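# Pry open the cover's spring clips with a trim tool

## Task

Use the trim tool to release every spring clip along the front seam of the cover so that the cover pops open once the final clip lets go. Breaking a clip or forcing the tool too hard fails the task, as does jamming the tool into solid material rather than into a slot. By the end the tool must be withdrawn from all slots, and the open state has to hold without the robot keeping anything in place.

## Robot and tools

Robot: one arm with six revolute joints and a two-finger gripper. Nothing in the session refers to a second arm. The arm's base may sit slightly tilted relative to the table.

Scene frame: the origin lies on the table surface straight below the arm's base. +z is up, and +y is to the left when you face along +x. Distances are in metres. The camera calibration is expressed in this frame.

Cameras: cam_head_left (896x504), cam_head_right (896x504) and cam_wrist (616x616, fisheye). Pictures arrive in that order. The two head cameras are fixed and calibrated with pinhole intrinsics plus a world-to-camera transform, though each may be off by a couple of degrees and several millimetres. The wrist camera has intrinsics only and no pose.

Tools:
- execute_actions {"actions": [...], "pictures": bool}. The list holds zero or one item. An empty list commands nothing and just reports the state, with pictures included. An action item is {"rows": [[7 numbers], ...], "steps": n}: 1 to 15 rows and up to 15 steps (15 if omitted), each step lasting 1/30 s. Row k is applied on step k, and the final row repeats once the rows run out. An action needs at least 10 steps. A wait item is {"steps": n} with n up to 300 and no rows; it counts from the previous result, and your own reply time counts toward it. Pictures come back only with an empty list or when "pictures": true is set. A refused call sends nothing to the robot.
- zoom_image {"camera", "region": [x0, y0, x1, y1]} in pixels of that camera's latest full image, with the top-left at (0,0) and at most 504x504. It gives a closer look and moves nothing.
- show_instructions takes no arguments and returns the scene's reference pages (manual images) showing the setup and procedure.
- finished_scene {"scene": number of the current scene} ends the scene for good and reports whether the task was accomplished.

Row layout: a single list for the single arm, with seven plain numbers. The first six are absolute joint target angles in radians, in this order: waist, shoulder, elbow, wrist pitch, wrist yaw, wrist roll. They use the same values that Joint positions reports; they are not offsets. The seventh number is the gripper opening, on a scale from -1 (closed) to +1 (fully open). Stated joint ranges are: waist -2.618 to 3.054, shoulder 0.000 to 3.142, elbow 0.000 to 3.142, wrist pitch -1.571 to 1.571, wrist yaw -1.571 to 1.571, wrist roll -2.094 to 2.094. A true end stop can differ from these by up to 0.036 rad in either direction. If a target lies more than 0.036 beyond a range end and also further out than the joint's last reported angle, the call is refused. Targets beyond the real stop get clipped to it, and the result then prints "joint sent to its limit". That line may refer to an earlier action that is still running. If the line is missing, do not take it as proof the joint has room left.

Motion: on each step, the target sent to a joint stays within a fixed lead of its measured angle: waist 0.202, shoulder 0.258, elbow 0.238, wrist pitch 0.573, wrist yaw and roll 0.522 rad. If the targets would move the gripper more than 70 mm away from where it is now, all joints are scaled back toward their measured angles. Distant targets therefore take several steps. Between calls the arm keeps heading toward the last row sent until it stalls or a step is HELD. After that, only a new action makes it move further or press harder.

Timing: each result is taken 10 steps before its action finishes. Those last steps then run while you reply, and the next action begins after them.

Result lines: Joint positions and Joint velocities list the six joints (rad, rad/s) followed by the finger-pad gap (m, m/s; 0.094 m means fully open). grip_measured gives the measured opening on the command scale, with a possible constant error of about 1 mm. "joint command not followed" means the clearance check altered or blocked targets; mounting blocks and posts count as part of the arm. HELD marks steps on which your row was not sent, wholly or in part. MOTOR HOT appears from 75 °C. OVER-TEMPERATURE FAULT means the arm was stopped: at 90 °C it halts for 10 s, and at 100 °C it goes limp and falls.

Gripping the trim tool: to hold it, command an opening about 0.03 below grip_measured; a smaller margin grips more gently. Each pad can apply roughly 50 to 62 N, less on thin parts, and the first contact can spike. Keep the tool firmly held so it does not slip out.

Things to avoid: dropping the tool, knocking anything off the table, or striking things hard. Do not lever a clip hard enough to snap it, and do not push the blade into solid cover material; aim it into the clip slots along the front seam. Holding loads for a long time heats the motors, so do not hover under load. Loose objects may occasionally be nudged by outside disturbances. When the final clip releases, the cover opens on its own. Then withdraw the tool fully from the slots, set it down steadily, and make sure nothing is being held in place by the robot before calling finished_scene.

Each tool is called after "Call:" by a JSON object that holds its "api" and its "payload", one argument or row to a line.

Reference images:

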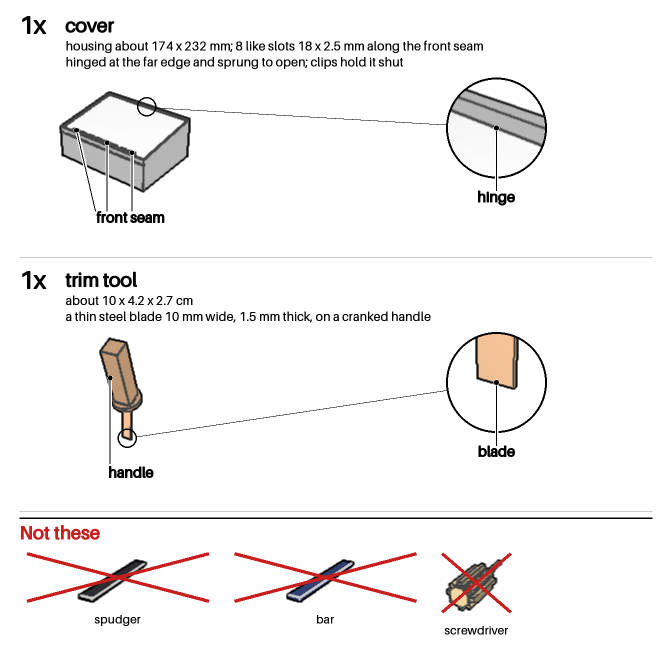

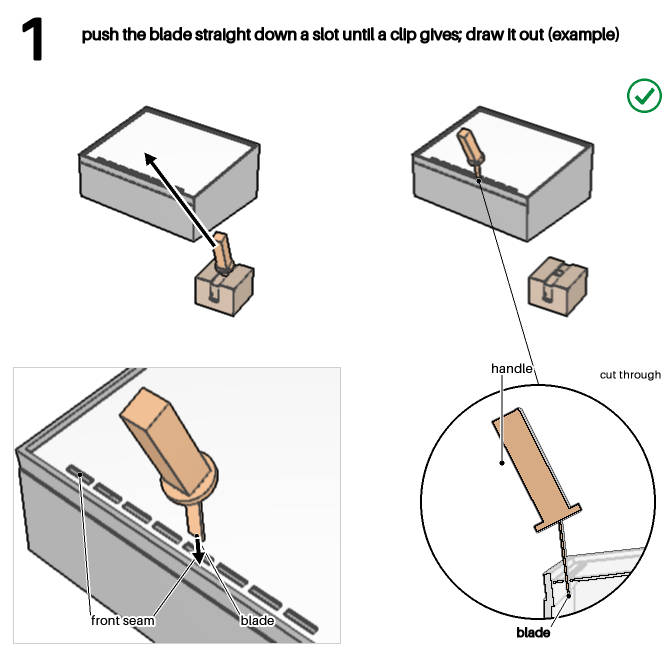

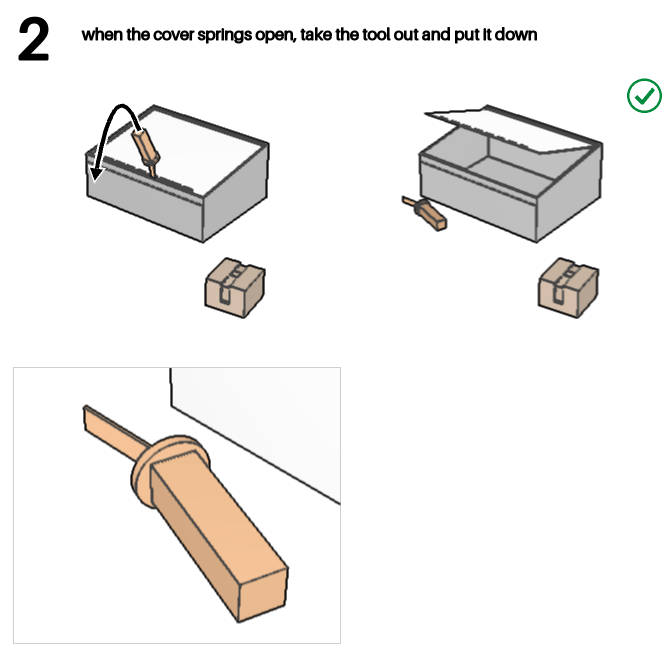

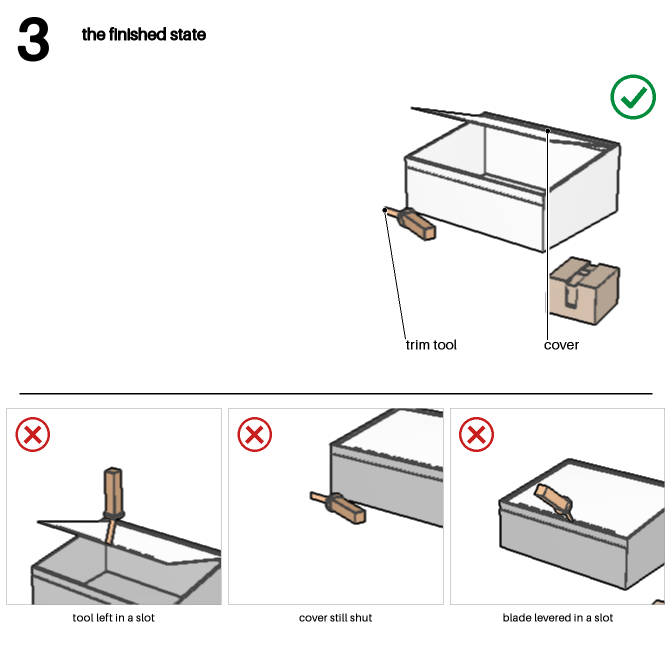

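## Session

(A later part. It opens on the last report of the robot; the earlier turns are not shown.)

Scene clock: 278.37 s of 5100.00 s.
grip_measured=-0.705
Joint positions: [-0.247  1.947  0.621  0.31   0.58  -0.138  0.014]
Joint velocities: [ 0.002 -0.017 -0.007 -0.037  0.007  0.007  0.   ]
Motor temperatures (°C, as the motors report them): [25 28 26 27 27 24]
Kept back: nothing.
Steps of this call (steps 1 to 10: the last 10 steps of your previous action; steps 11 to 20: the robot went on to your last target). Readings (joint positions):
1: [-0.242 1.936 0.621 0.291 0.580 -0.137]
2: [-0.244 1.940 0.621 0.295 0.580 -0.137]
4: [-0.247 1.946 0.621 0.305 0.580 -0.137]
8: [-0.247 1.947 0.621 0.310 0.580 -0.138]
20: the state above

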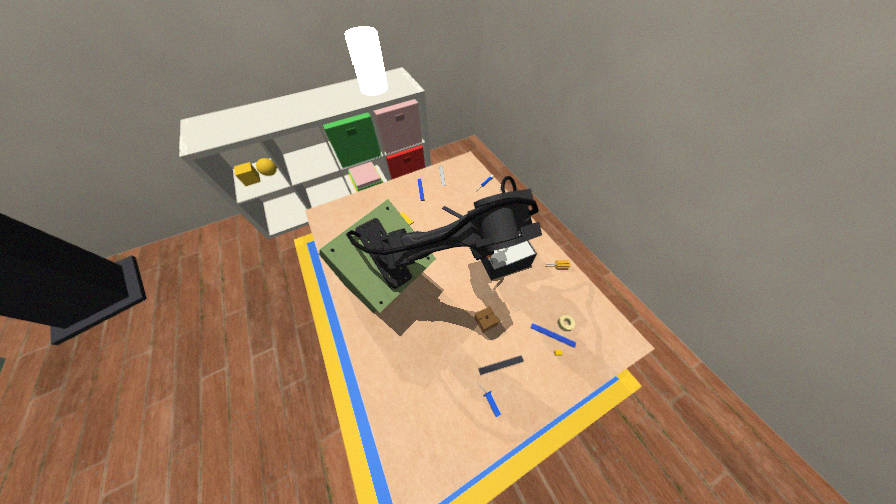

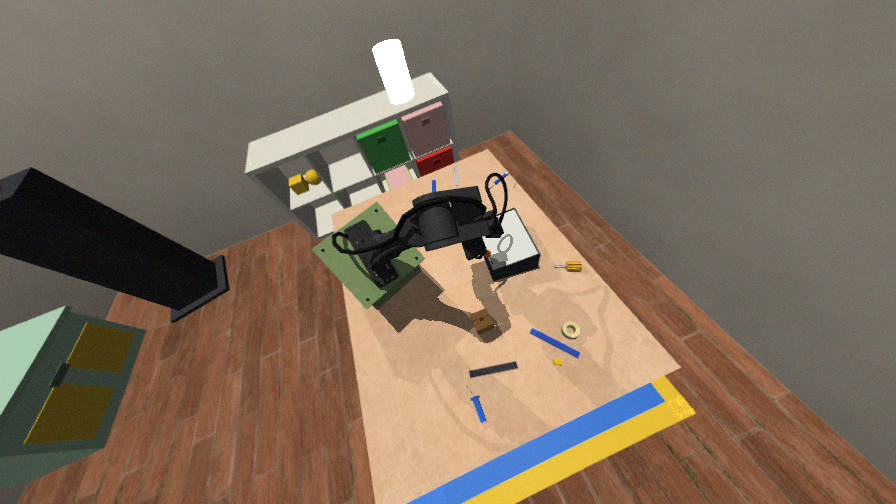

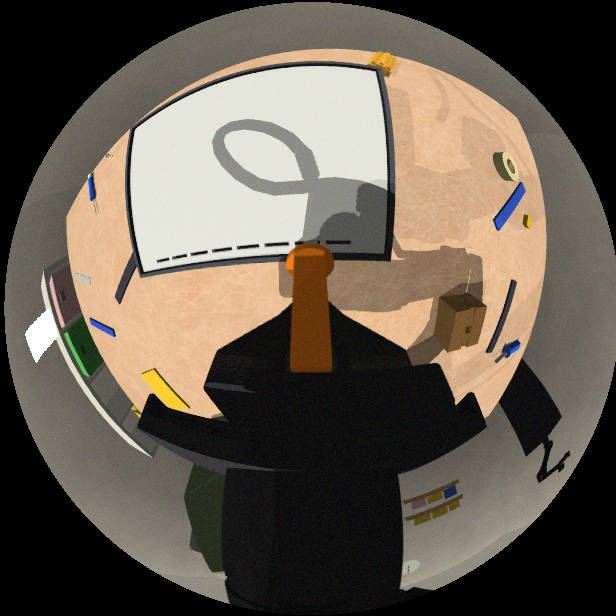

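Call:
{"api": "execute_actions", "payload": {
  "actions": [
    {"rows":[[-0.250,1.969,0.621,0.296,0.585,-0.149,-0.75],[-0.250,1.977,0.621,0.297,0.585,-0.151,-0.75],[-0.250,1.982,0.621,0.299,0.585,-0.152,-0.75],[-0.250,1.984,0.621,0.301,0.585,-0.153,-0.75],[-0.250,1.985,0.621,0.303,0.585,-0.153,-0.75],[-0.250,1.986,0.621,0.305,0.585,-0.153,-0.75],[-0.250,1.986,0.621,0.306,0.585,-0.153,-0.75],[-0.250,1.982,0.621,0.307,0.585,-0.153,-0.75],[-0.250,1.979,0.621,0.307,0.585,-0.153,-0.75]],"steps":12}
  ]
}}

Call:
{"api": "execute_actions", "payload": {
  "actions": [
    {"steps":20}
  ],
  "pictures": true
}}

Call:
{"api": "zoom_image", "payload": {
  "camera": "cam_wrist",
  "region": [285, 220, 335, 260]
}}

Scene clock: 279.43 s of 5100.00 s.
grip_measured=-0.705
Joint positions: [-0.247  1.947  0.621  0.31   0.58  -0.139  0.014]
Joint velocities: [-0.002 -0.002 -0.007  0.022 -0.037  0.007 -0.001]
Motor temperatures (°C, as the motors report them): [25 28 26 27 27 24]
Steps of this call (steps 1 to 15: the robot went on to your last target; steps 16 to 30: nothing new was sent; steps 31 to 32: the first 2 steps of this action). Readings (joint positions):
31: [-0.247 1.947 0.621 0.310 0.580 -0.138]
32: the state above

Scene clock: 280.10 s of 5100.00 s.
grip_measured=-0.705
Joint positions: [-0.247  1.955  0.621  0.318  0.581 -0.142  0.014]
Joint velocities: [-0.007 -0.002 -0.007 -0.11   0.037 -0.051  0.   ]
Motor temperatures (°C, as the motors report them): [25 28 26 27 27 24]
Kept back: nothing.
Steps of this call (steps 1 to 10: the last 10 steps of your previous action; steps 11 to 15: the robot went on to your last target; steps 16 to 20: nothing new was sent). Readings (joint positions):
1: [-0.247 1.949 0.621 0.311 0.580 -0.139]
2: [-0.247 1.952 0.621 0.313 0.580 -0.140]
4: [-0.247 1.955 0.621 0.317 0.581 -0.140]
8: [-0.247 1.955 0.621 0.318 0.581 -0.142]
20: the state above
The arm was judged still, so your last target was given up. Only a new action makes it travel on or press farther. Fingers that are still opening or closing keep moving.

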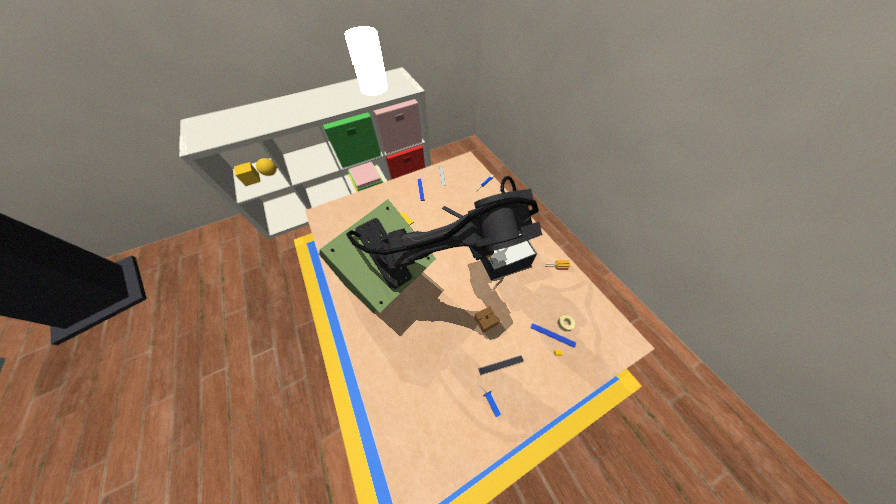

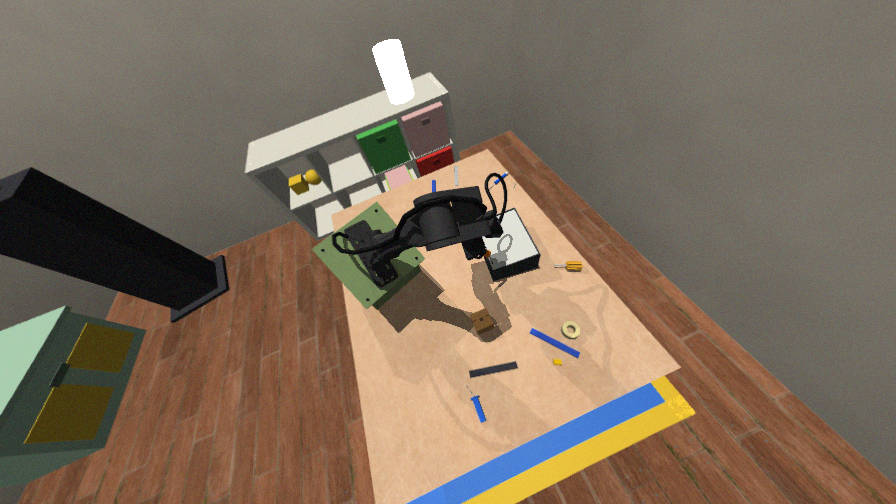

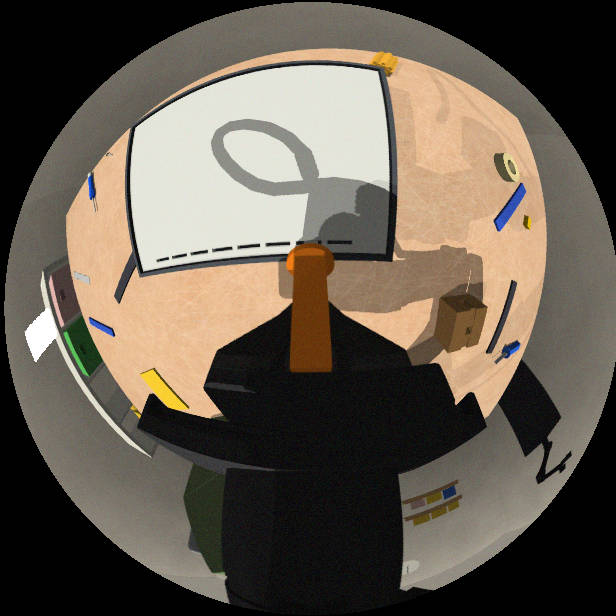

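Region (285, 220, 335, 260) of cam_wrist's 616x616 image, scaled by 10.080, with more detail than that image has; it fills the top 403 rows of this view, and the rest is white.

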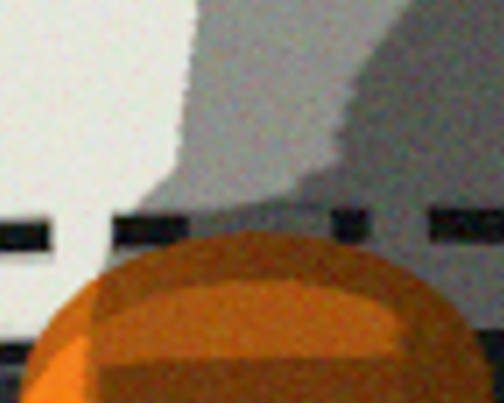

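Call:
{"api": "execute_actions", "payload": {
  "actions": [
    {"rows":[[-0.252,1.980,0.621,0.305,0.585,-0.153,-0.75],[-0.252,1.988,0.621,0.306,0.585,-0.153,-0.75],[-0.252,1.992,0.621,0.308,0.585,-0.153,-0.75],[-0.252,1.995,0.621,0.310,0.585,-0.153,-0.75],[-0.252,1.997,0.621,0.312,0.585,-0.153,-0.75],[-0.252,1.998,0.621,0.313,0.585,-0.153,-0.75],[-0.252,1.998,0.621,0.314,0.585,-0.153,-0.75],[-0.252,1.995,0.621,0.314,0.585,-0.153,-0.75],[-0.252,1.990,0.621,0.314,0.585,-0.153,-0.75]],"steps":12}
  ]
}}

Call:
{"api": "execute_actions", "payload": {
  "actions": [
    {"steps":20}
  ],
  "pictures": true
}}

Call:
{"api": "zoom_image", "payload": {
  "camera": "cam_wrist",
  "region": [285, 220, 335, 260]
}}

Scene clock: 280.77 s of 5100.00 s.
grip_measured=-0.705
Joint positions: [-0.247  1.955  0.621  0.318  0.581 -0.142  0.014]
Joint velocities: [-0.012  0.007 -0.012 -0.081  0.066 -0.095 -0.   ]
Motor temperatures (°C, as the motors report them): [25 28 26 27 27 24]
Steps of this call (steps 1 to 18: nothing new was sent; steps 19 to 20: the first 2 steps of this action). Readings (joint positions):
19: [-0.247 1.955 0.621 0.318 0.581 -0.142]
20: the state above

Scene clock: 281.43 s of 5100.00 s.
grip_measured=-0.705
Joint positions: [-0.247  1.955  0.621  0.318  0.581 -0.142  0.014]
Joint velocities: [-0.012 -0.022  0.007  0.022 -0.007 -0.037  0.001]
Motor temperatures (°C, as the motors report them): [25 28 26 27 27 24]
Kept back: nothing.
Steps of this call (steps 1 to 10: the last 10 steps of your previous action; steps 11 to 15: the robot went on to your last target; steps 16 to 20: nothing new was sent). Readings (joint positions):
1: [-0.247 1.955 0.621 0.318 0.581 -0.142]
2: [-0.247 1.955 0.621 0.318 0.581 -0.142]
4: [-0.247 1.955 0.621 0.318 0.581 -0.142]
8: [-0.247 1.955 0.621 0.318 0.581 -0.142]
20: the state above
The arm was judged still, so your last target was given up. Only a new action makes it travel on or press farther. Fingers that are still opening or closing keep moving.

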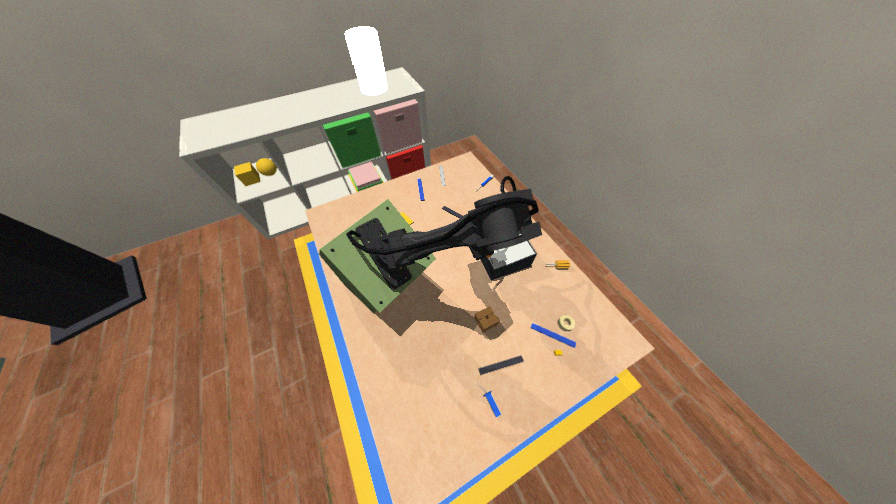

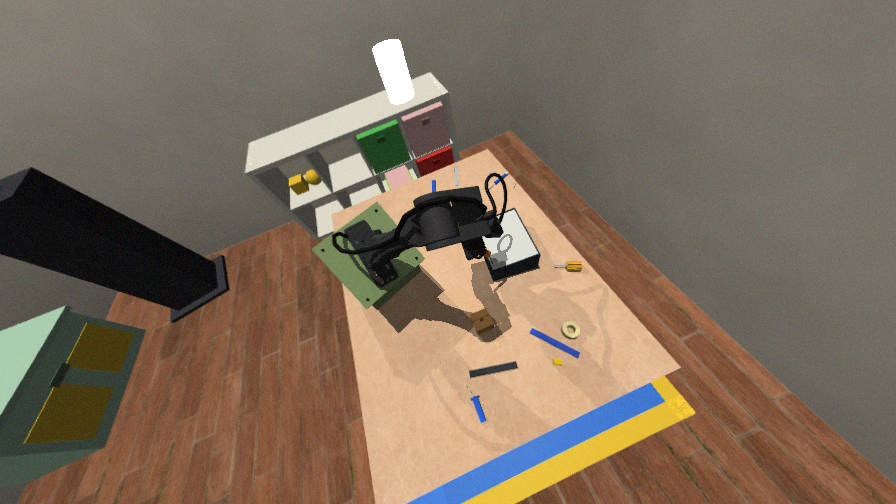

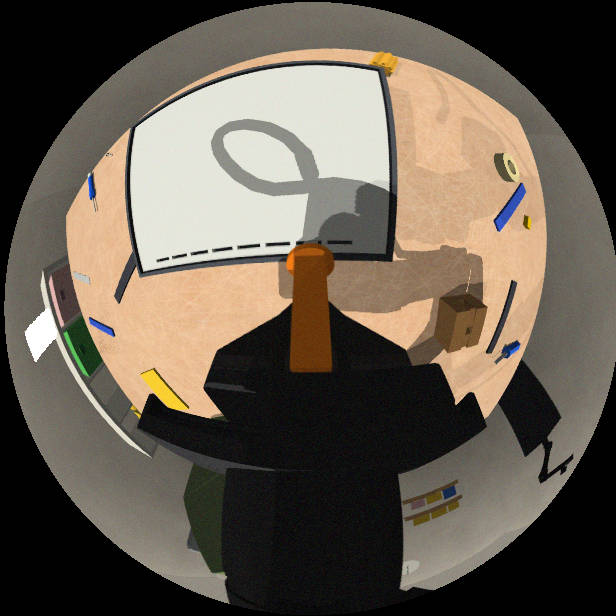

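Region (285, 220, 335, 260) of cam_wrist's 616x616 image, scaled by 10.080, with more detail than that image has; it fills the top 403 rows of this view, and the rest is white.

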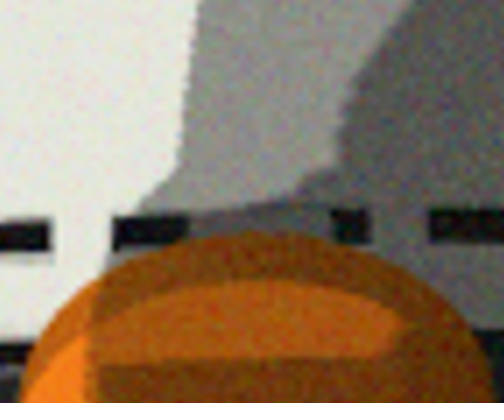

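Call:
{"api": "execute_actions", "payload": {
  "actions": [
    {"rows":[[-0.256,1.975,0.621,0.322,0.585,-0.153,-0.75],[-0.257,1.985,0.621,0.325,0.585,-0.153,-0.75],[-0.258,1.990,0.621,0.327,0.585,-0.154,-0.75],[-0.259,1.992,0.621,0.329,0.585,-0.154,-0.75],[-0.260,1.994,0.621,0.331,0.585,-0.155,-0.75],[-0.260,1.996,0.621,0.333,0.585,-0.155,-0.75],[-0.260,1.997,0.621,0.334,0.585,-0.155,-0.75],[-0.260,1.994,0.621,0.334,0.585,-0.155,-0.75],[-0.260,1.990,0.621,0.330,0.585,-0.155,-0.75]],"steps":12}
  ]
}}

Call:
{"api": "execute_actions", "payload": {
  "actions": [
    {"steps":20}
  ],
  "pictures": true
}}

Call:
{"api": "zoom_image", "payload": {
  "camera": "cam_wrist",
  "region": [285, 220, 335, 260]
}}

Scene clock: 282.13 s of 5100.00 s.
grip_measured=-0.705
Joint positions: [-0.247  1.955  0.621  0.32   0.581 -0.142  0.014]
Joint velocities: [-0.007 -0.022 -0.002  0.066  0.037  0.037 -0.001]
Motor temperatures (°C, as the motors report them): [25 28 26 27 27 24]
Steps of this call (steps 1 to 19: nothing new was sent; steps 20 to 21: the first 2 steps of this action). Readings (joint positions):
20: [-0.247 1.955 0.621 0.319 0.581 -0.142]
21: the state above

Scene clock: 282.80 s of 5100.00 s.
grip_measured=-0.705
Joint positions: [-0.247  1.955  0.621  0.321  0.581 -0.144  0.014]
Joint velocities: [ 0.007 -0.007 -0.007  0.022 -0.095  0.022  0.   ]
Motor temperatures (°C, as the motors report them): [25 28 26 27 27 24]
Kept back: nothing.
Steps of this call (steps 1 to 10: the last 10 steps of your previous action; steps 11 to 15: the robot went on to your last target; steps 16 to 20: nothing new was sent). Readings (joint positions):
1: [-0.247 1.955 0.621 0.320 0.581 -0.142]
2: [-0.247 1.955 0.621 0.320 0.581 -0.142]
4: [-0.247 1.955 0.621 0.321 0.581 -0.143]
8: [-0.247 1.955 0.621 0.321 0.581 -0.144]
20: the state above
The arm was judged still, so your last target was given up. Only a new action makes it travel on or press farther. Fingers that are still opening or closing keep moving.

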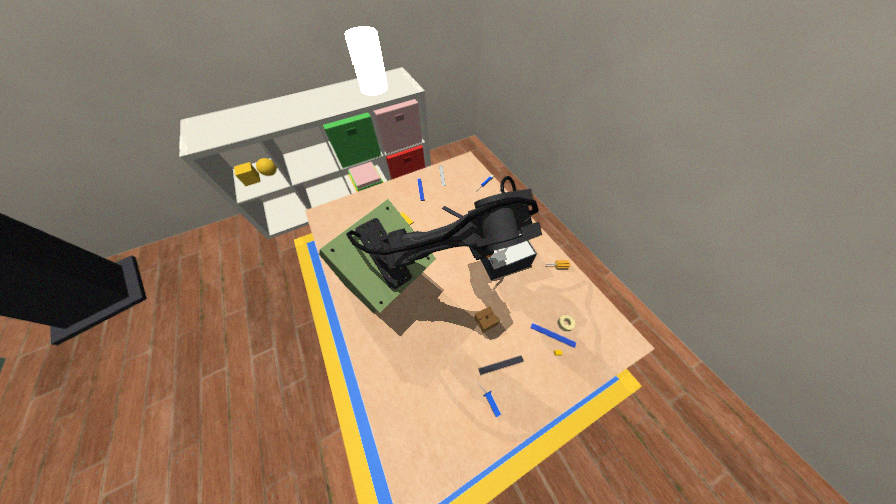

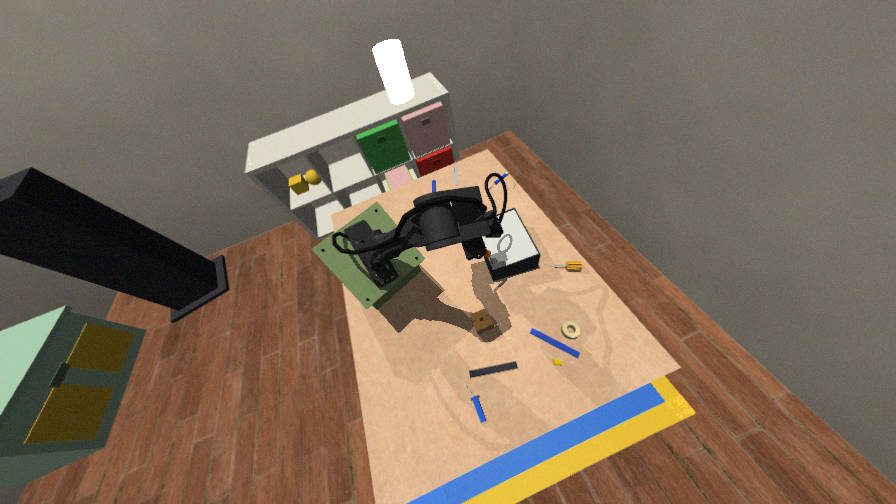

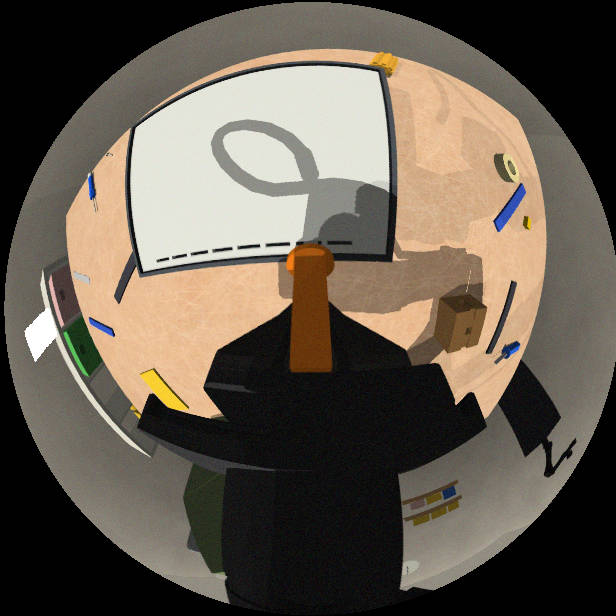

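Region (285, 220, 335, 260) of cam_wrist's 616x616 image, scaled by 10.080, with more detail than that image has; it fills the top 403 rows of this view, and the rest is white.

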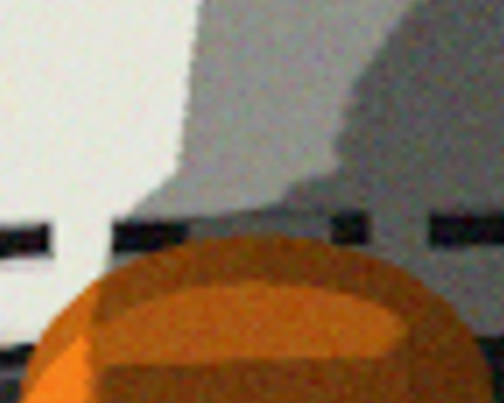

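Call:
{"api": "execute_actions", "payload": {
  "actions": [
    {"rows":[[-0.229,1.935,0.621,0.290,0.581,-0.137,-0.75],[-0.228,1.931,0.621,0.284,0.581,-0.136,-0.75],[-0.227,1.927,0.621,0.278,0.581,-0.134,-0.75],[-0.225,1.924,0.621,0.272,0.581,-0.133,-0.75],[-0.224,1.920,0.621,0.267,0.581,-0.131,-0.75],[-0.223,1.917,0.621,0.261,0.581,-0.130,-0.75],[-0.221,1.913,0.621,0.256,0.581,-0.128,-0.75],[-0.220,1.910,0.621,0.250,0.581,-0.127,-0.75],[-0.219,1.906,0.621,0.245,0.581,-0.125,-0.75],[-0.217,1.903,0.621,0.239,0.581,-0.124,-0.75],[-0.216,1.899,0.621,0.234,0.581,-0.122,-0.75],[-0.215,1.896,0.621,0.229,0.581,-0.121,-0.75],[-0.213,1.893,0.621,0.225,0.581,-0.119,-0.75],[-0.212,1.890,0.621,0.222,0.581,-0.118,-0.75],[-0.211,1.887,0.621,0.220,0.581,-0.117,-0.75]],"steps":15}
  ]
}}

Call:
{"api": "execute_actions", "payload": {
  "actions": [
    {"steps":26}
  ],
  "pictures": true
}}

Call:
{"api": "zoom_image", "payload": {
  "camera": "cam_wrist",
  "region": [270, 210, 350, 270]
}}

Scene clock: 284.47 s of 5100.00 s.
grip_measured=-0.705
Joint positions: [-0.245  1.942  0.621  0.306  0.581 -0.143  0.014]
Joint velocities: [-0.017 -0.115 -0.007 -0.139 -0.022 -0.007  0.   ]
Motor temperatures (°C, as the motors report them): [25 28 26 27 27 24]
Steps of this call (steps 1 to 45: nothing new was sent; steps 46 to 50: the first 5 steps of this action). Readings (joint positions):
46: [-0.246 1.954 0.621 0.319 0.581 -0.144]
47: [-0.246 1.951 0.621 0.318 0.581 -0.144]
49: [-0.245 1.946 0.621 0.310 0.581 -0.144]
50: the state above

Scene clock: 285.33 s of 5100.00 s.
grip_measured=-0.705
Joint positions: [-0.229  1.903  0.621  0.244  0.581 -0.127  0.014]
Joint velocities: [ 0.012  0.002  0.002 -0.11   0.037 -0.095 -0.001]
Motor temperatures (°C, as the motors report them): [25 28 26 27 27 24]
Kept back: nothing.
Steps of this call (steps 1 to 10: the last 10 steps of your previous action; steps 11 to 26: the robot went on to your last target). Readings (joint positions):
1: [-0.245 1.939 0.621 0.301 0.581 -0.142]
2: [-0.245 1.935 0.621 0.297 0.581 -0.141]
4: [-0.242 1.928 0.621 0.286 0.581 -0.139]
8: [-0.234 1.915 0.621 0.264 0.581 -0.134]
26: the state above

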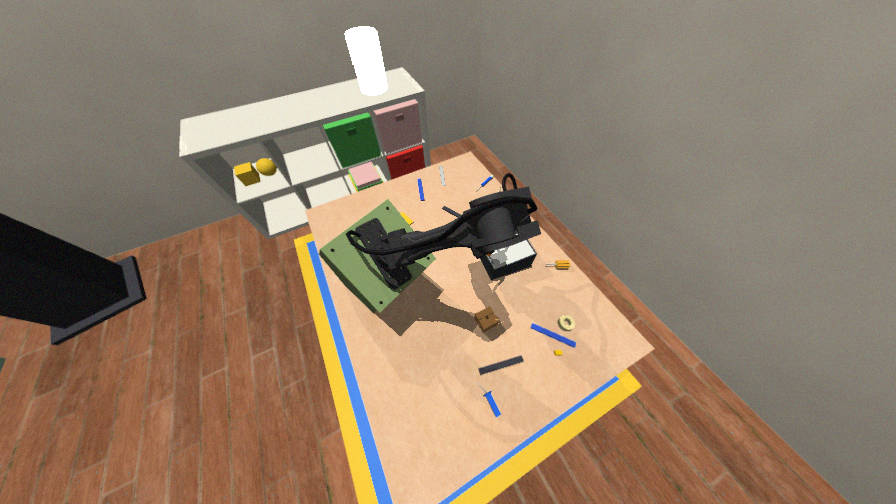

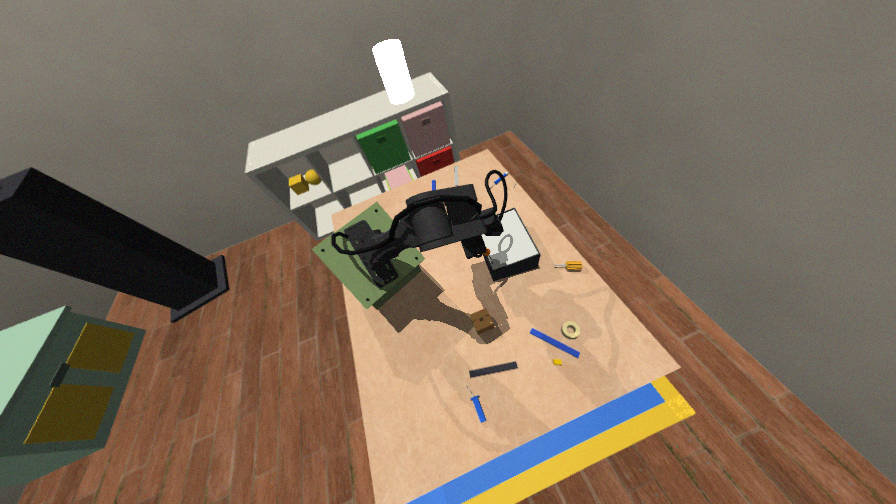

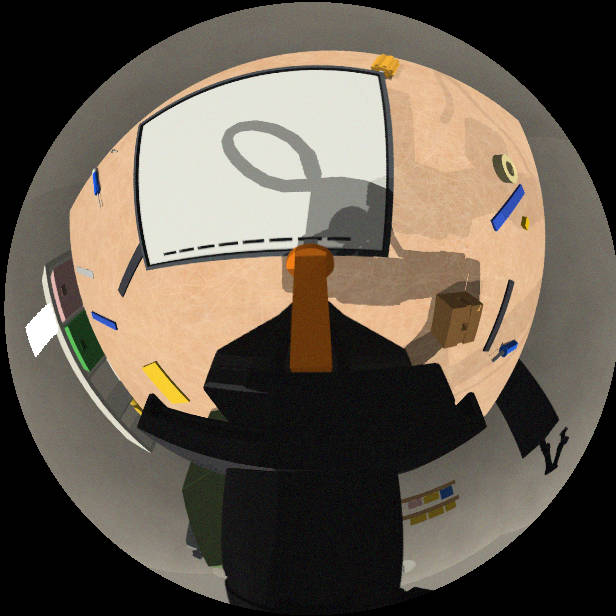

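Region (270, 210, 350, 270) of cam_wrist's 616x616 image, scaled by 6.300, with more detail than that image has; it fills the top 378 rows of this view, and the rest is white.

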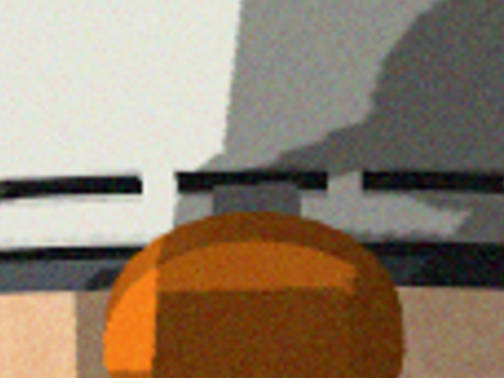

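Call:
{"api": "execute_actions", "payload": {
  "actions": [
    {"rows":[[-0.207,1.916,0.655,0.220,0.592,-0.114,-0.75],[-0.201,1.921,0.658,0.219,0.595,-0.108,-0.75],[-0.195,1.926,0.660,0.218,0.598,-0.102,-0.75],[-0.190,1.931,0.662,0.217,0.601,-0.096,-0.75],[-0.184,1.936,0.664,0.216,0.604,-0.090,-0.75],[-0.178,1.942,0.666,0.215,0.607,-0.084,-0.75],[-0.172,1.947,0.668,0.214,0.610,-0.078,-0.75],[-0.167,1.952,0.670,0.213,0.613,-0.071,-0.75],[-0.161,1.958,0.672,0.212,0.616,-0.065,-0.75],[-0.155,1.963,0.674,0.211,0.619,-0.059,-0.75],[-0.150,1.968,0.676,0.210,0.621,-0.053,-0.75],[-0.145,1.974,0.6765,0.210,0.623,-0.047,-0.75],[-0.1405,1.979,0.6765,0.210,0.625,-0.042,-0.75],[-0.1405,1.982,0.6765,0.210,0.626,-0.040,-0.75]],"steps":15}
  ]
}}

Call:
{"api": "execute_actions", "payload": {
  "actions": [
    {"steps":26}
  ],
  "pictures": true
}}

Call:
{"api": "zoom_image", "payload": {
  "camera": "cam_wrist",
  "region": [270, 210, 350, 270]
}}

Scene clock: 289.07 s of 5100.00 s.
grip_measured=-0.705
Joint positions: [-0.214  1.908  0.625  0.237  0.589 -0.115  0.014]
Joint velocities: [ 0.159  0.134  0.134 -0.051  0.037  0.081  0.001]
Motor temperatures (°C, as the motors report them): [25 29 26 27 27 24]
Steps of this call (steps 1 to 15: the robot went on to your last target; steps 16 to 90: nothing new was sent; then 0.57 s passed at rest; steps 91 to 95: the first 5 steps of this action). Readings (joint positions):
91: [-0.229 1.903 0.621 0.244 0.581 -0.126]
92: [-0.228 1.903 0.621 0.243 0.582 -0.124]
94: [-0.220 1.904 0.622 0.240 0.587 -0.118]
95: the state above

Scene clock: 289.93 s of 5100.00 s.
grip_measured=-0.705
Joint positions: [-0.157  1.967  0.649  0.227  0.612 -0.05   0.014]
Joint velocities: [-0.002 -0.002 -0.012 -0.066 -0.066  0.007 -0.001]
Motor temperatures (°C, as the motors report them): [25 29 26 27 27 24]
Kept back: nothing.
Steps of this call (steps 1 to 10: the last 10 steps of your previous action; steps 11 to 26: the robot went on to your last target). Readings (joint positions):
1: [-0.208 1.914 0.630 0.236 0.591 -0.110]
2: [-0.202 1.920 0.634 0.236 0.593 -0.106]
4: [-0.189 1.931 0.641 0.235 0.597 -0.096]
8: [-0.166 1.952 0.648 0.233 0.606 -0.074]
26: the state above

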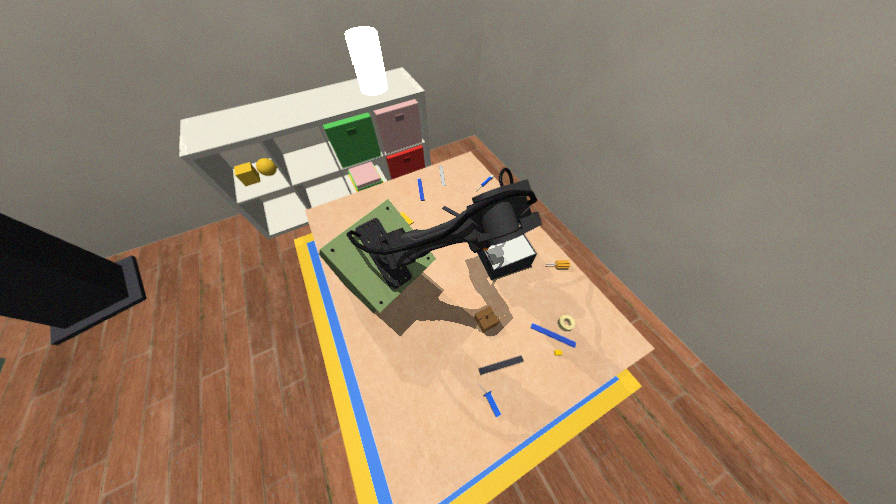

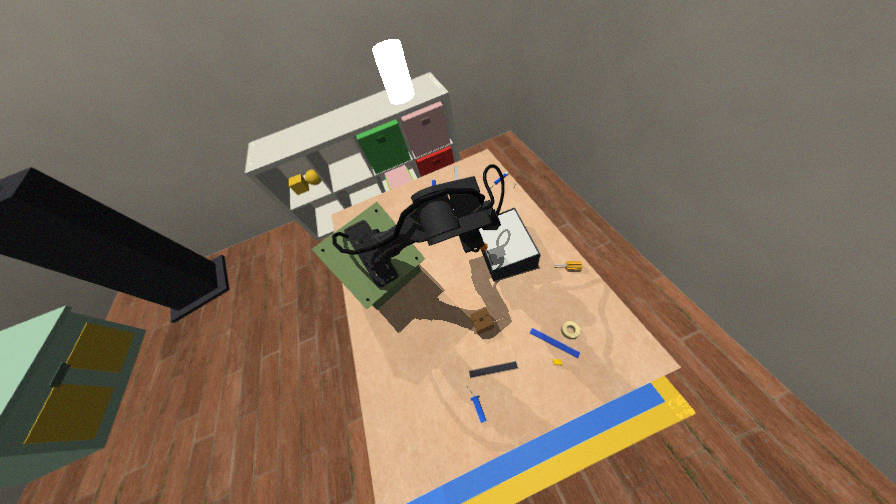

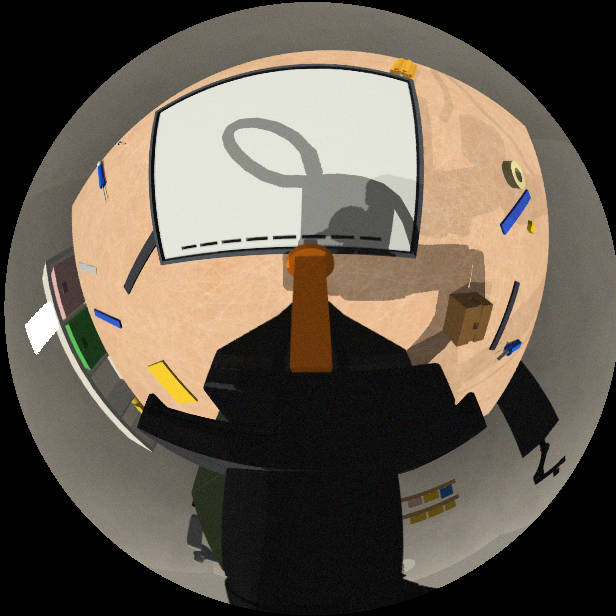

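Region (270, 210, 350, 270) of cam_wrist's 616x616 image, scaled by 6.300, with more detail than that image has; it fills the top 378 rows of this view, and the rest is white.

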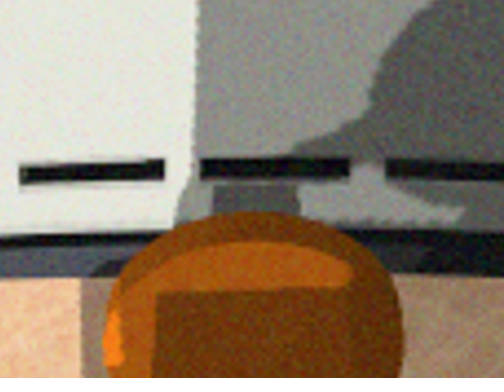

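Call:
{"api": "execute_actions", "payload": {
  "actions": [
    {"rows":[[-0.169,1.977,0.6765,0.271,0.622,-0.057,-0.75],[-0.170,1.981,0.6765,0.271,0.622,-0.060,-0.75],[-0.171,1.987,0.6765,0.271,0.622,-0.063,-0.75],[-0.172,1.993,0.6765,0.271,0.622,-0.066,-0.75],[-0.173,1.998,0.6765,0.271,0.622,-0.068,-0.75],[-0.174,2.000,0.6765,0.271,0.622,-0.070,-0.75],[-0.174,2.001,0.6765,0.271,0.622,-0.070,-0.75]],"steps":15}
  ]
}}

Call:
{"api": "execute_actions", "payload": {
  "actions": [
    {"steps":24}
  ],
  "pictures": true
}}

Call:
{"api": "zoom_image", "payload": {
  "camera": "cam_wrist",
  "region": [285, 220, 335, 260]
}}

Scene clock: 291.53 s of 5100.00 s.
grip_measured=-0.705
Joint positions: [-0.163  1.968  0.649  0.247  0.612 -0.053  0.014]
Joint velocities: [-0.032  0.061 -0.007  0.022  0.007 -0.11  -0.   ]
Motor temperatures (°C, as the motors report them): [25 29 26 27 27 24]
Steps of this call (steps 1 to 15: the robot went on to your last target; steps 16 to 43: nothing new was sent; steps 44 to 48: the first 5 steps of this action). Readings (joint positions):
44: [-0.157 1.967 0.649 0.231 0.612 -0.050]
45: [-0.158 1.967 0.649 0.235 0.612 -0.050]
47: [-0.162 1.967 0.649 0.244 0.612 -0.052]
48: the state above

Scene clock: 292.33 s of 5100.00 s.
grip_measured=-0.705
Joint positions: [-0.168  1.983  0.649  0.262  0.613 -0.06   0.014]
Joint velocities: [ 0.017 -0.002 -0.002  0.022  0.051 -0.037 -0.001]
Motor temperatures (°C, as the motors report them): [25 29 26 27 27 24]
Kept back: nothing.
Steps of this call (steps 1 to 10: the last 10 steps of your previous action; steps 11 to 24: the robot went on to your last target). Readings (joint positions):
1: [-0.165 1.972 0.649 0.249 0.612 -0.054]
2: [-0.166 1.977 0.649 0.252 0.612 -0.055]
4: [-0.168 1.982 0.649 0.260 0.612 -0.057]
8: [-0.168 1.983 0.649 0.262 0.612 -0.059]
24: the state above

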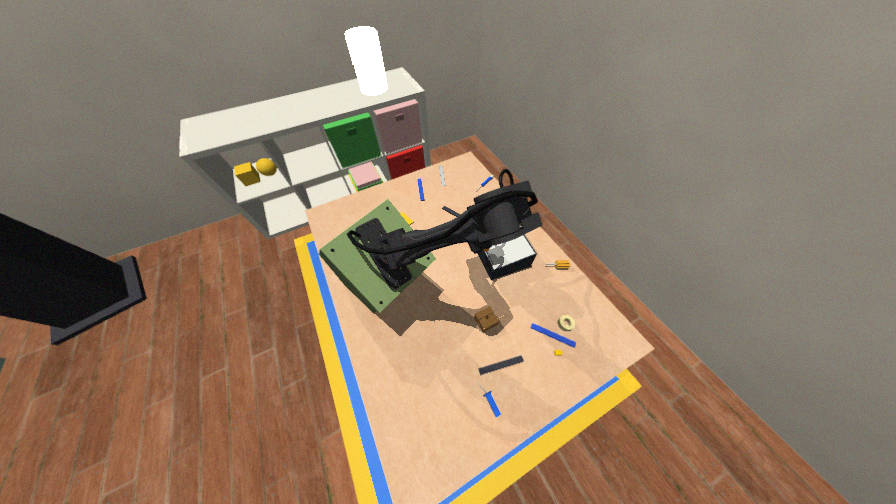

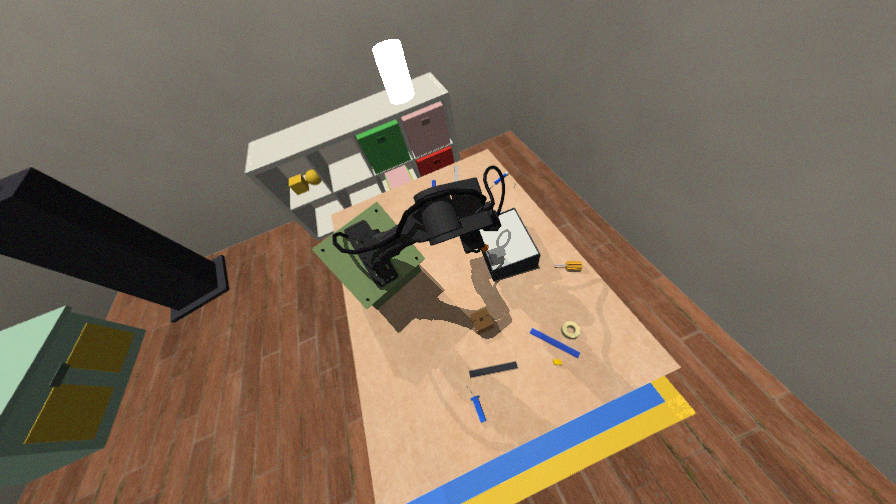

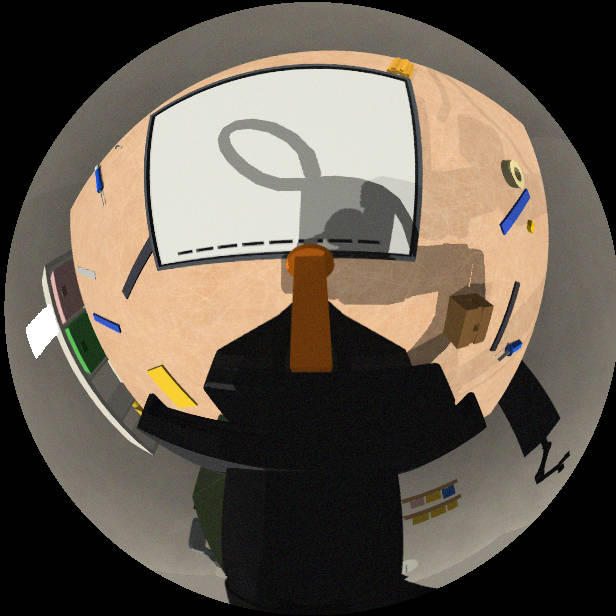

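Region (285, 220, 335, 260) of cam_wrist's 616x616 image, scaled by 10.080, with more detail than that image has; it fills the top 403 rows of this view, and the rest is white.

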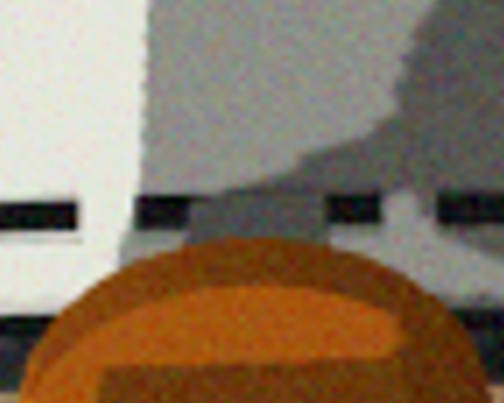

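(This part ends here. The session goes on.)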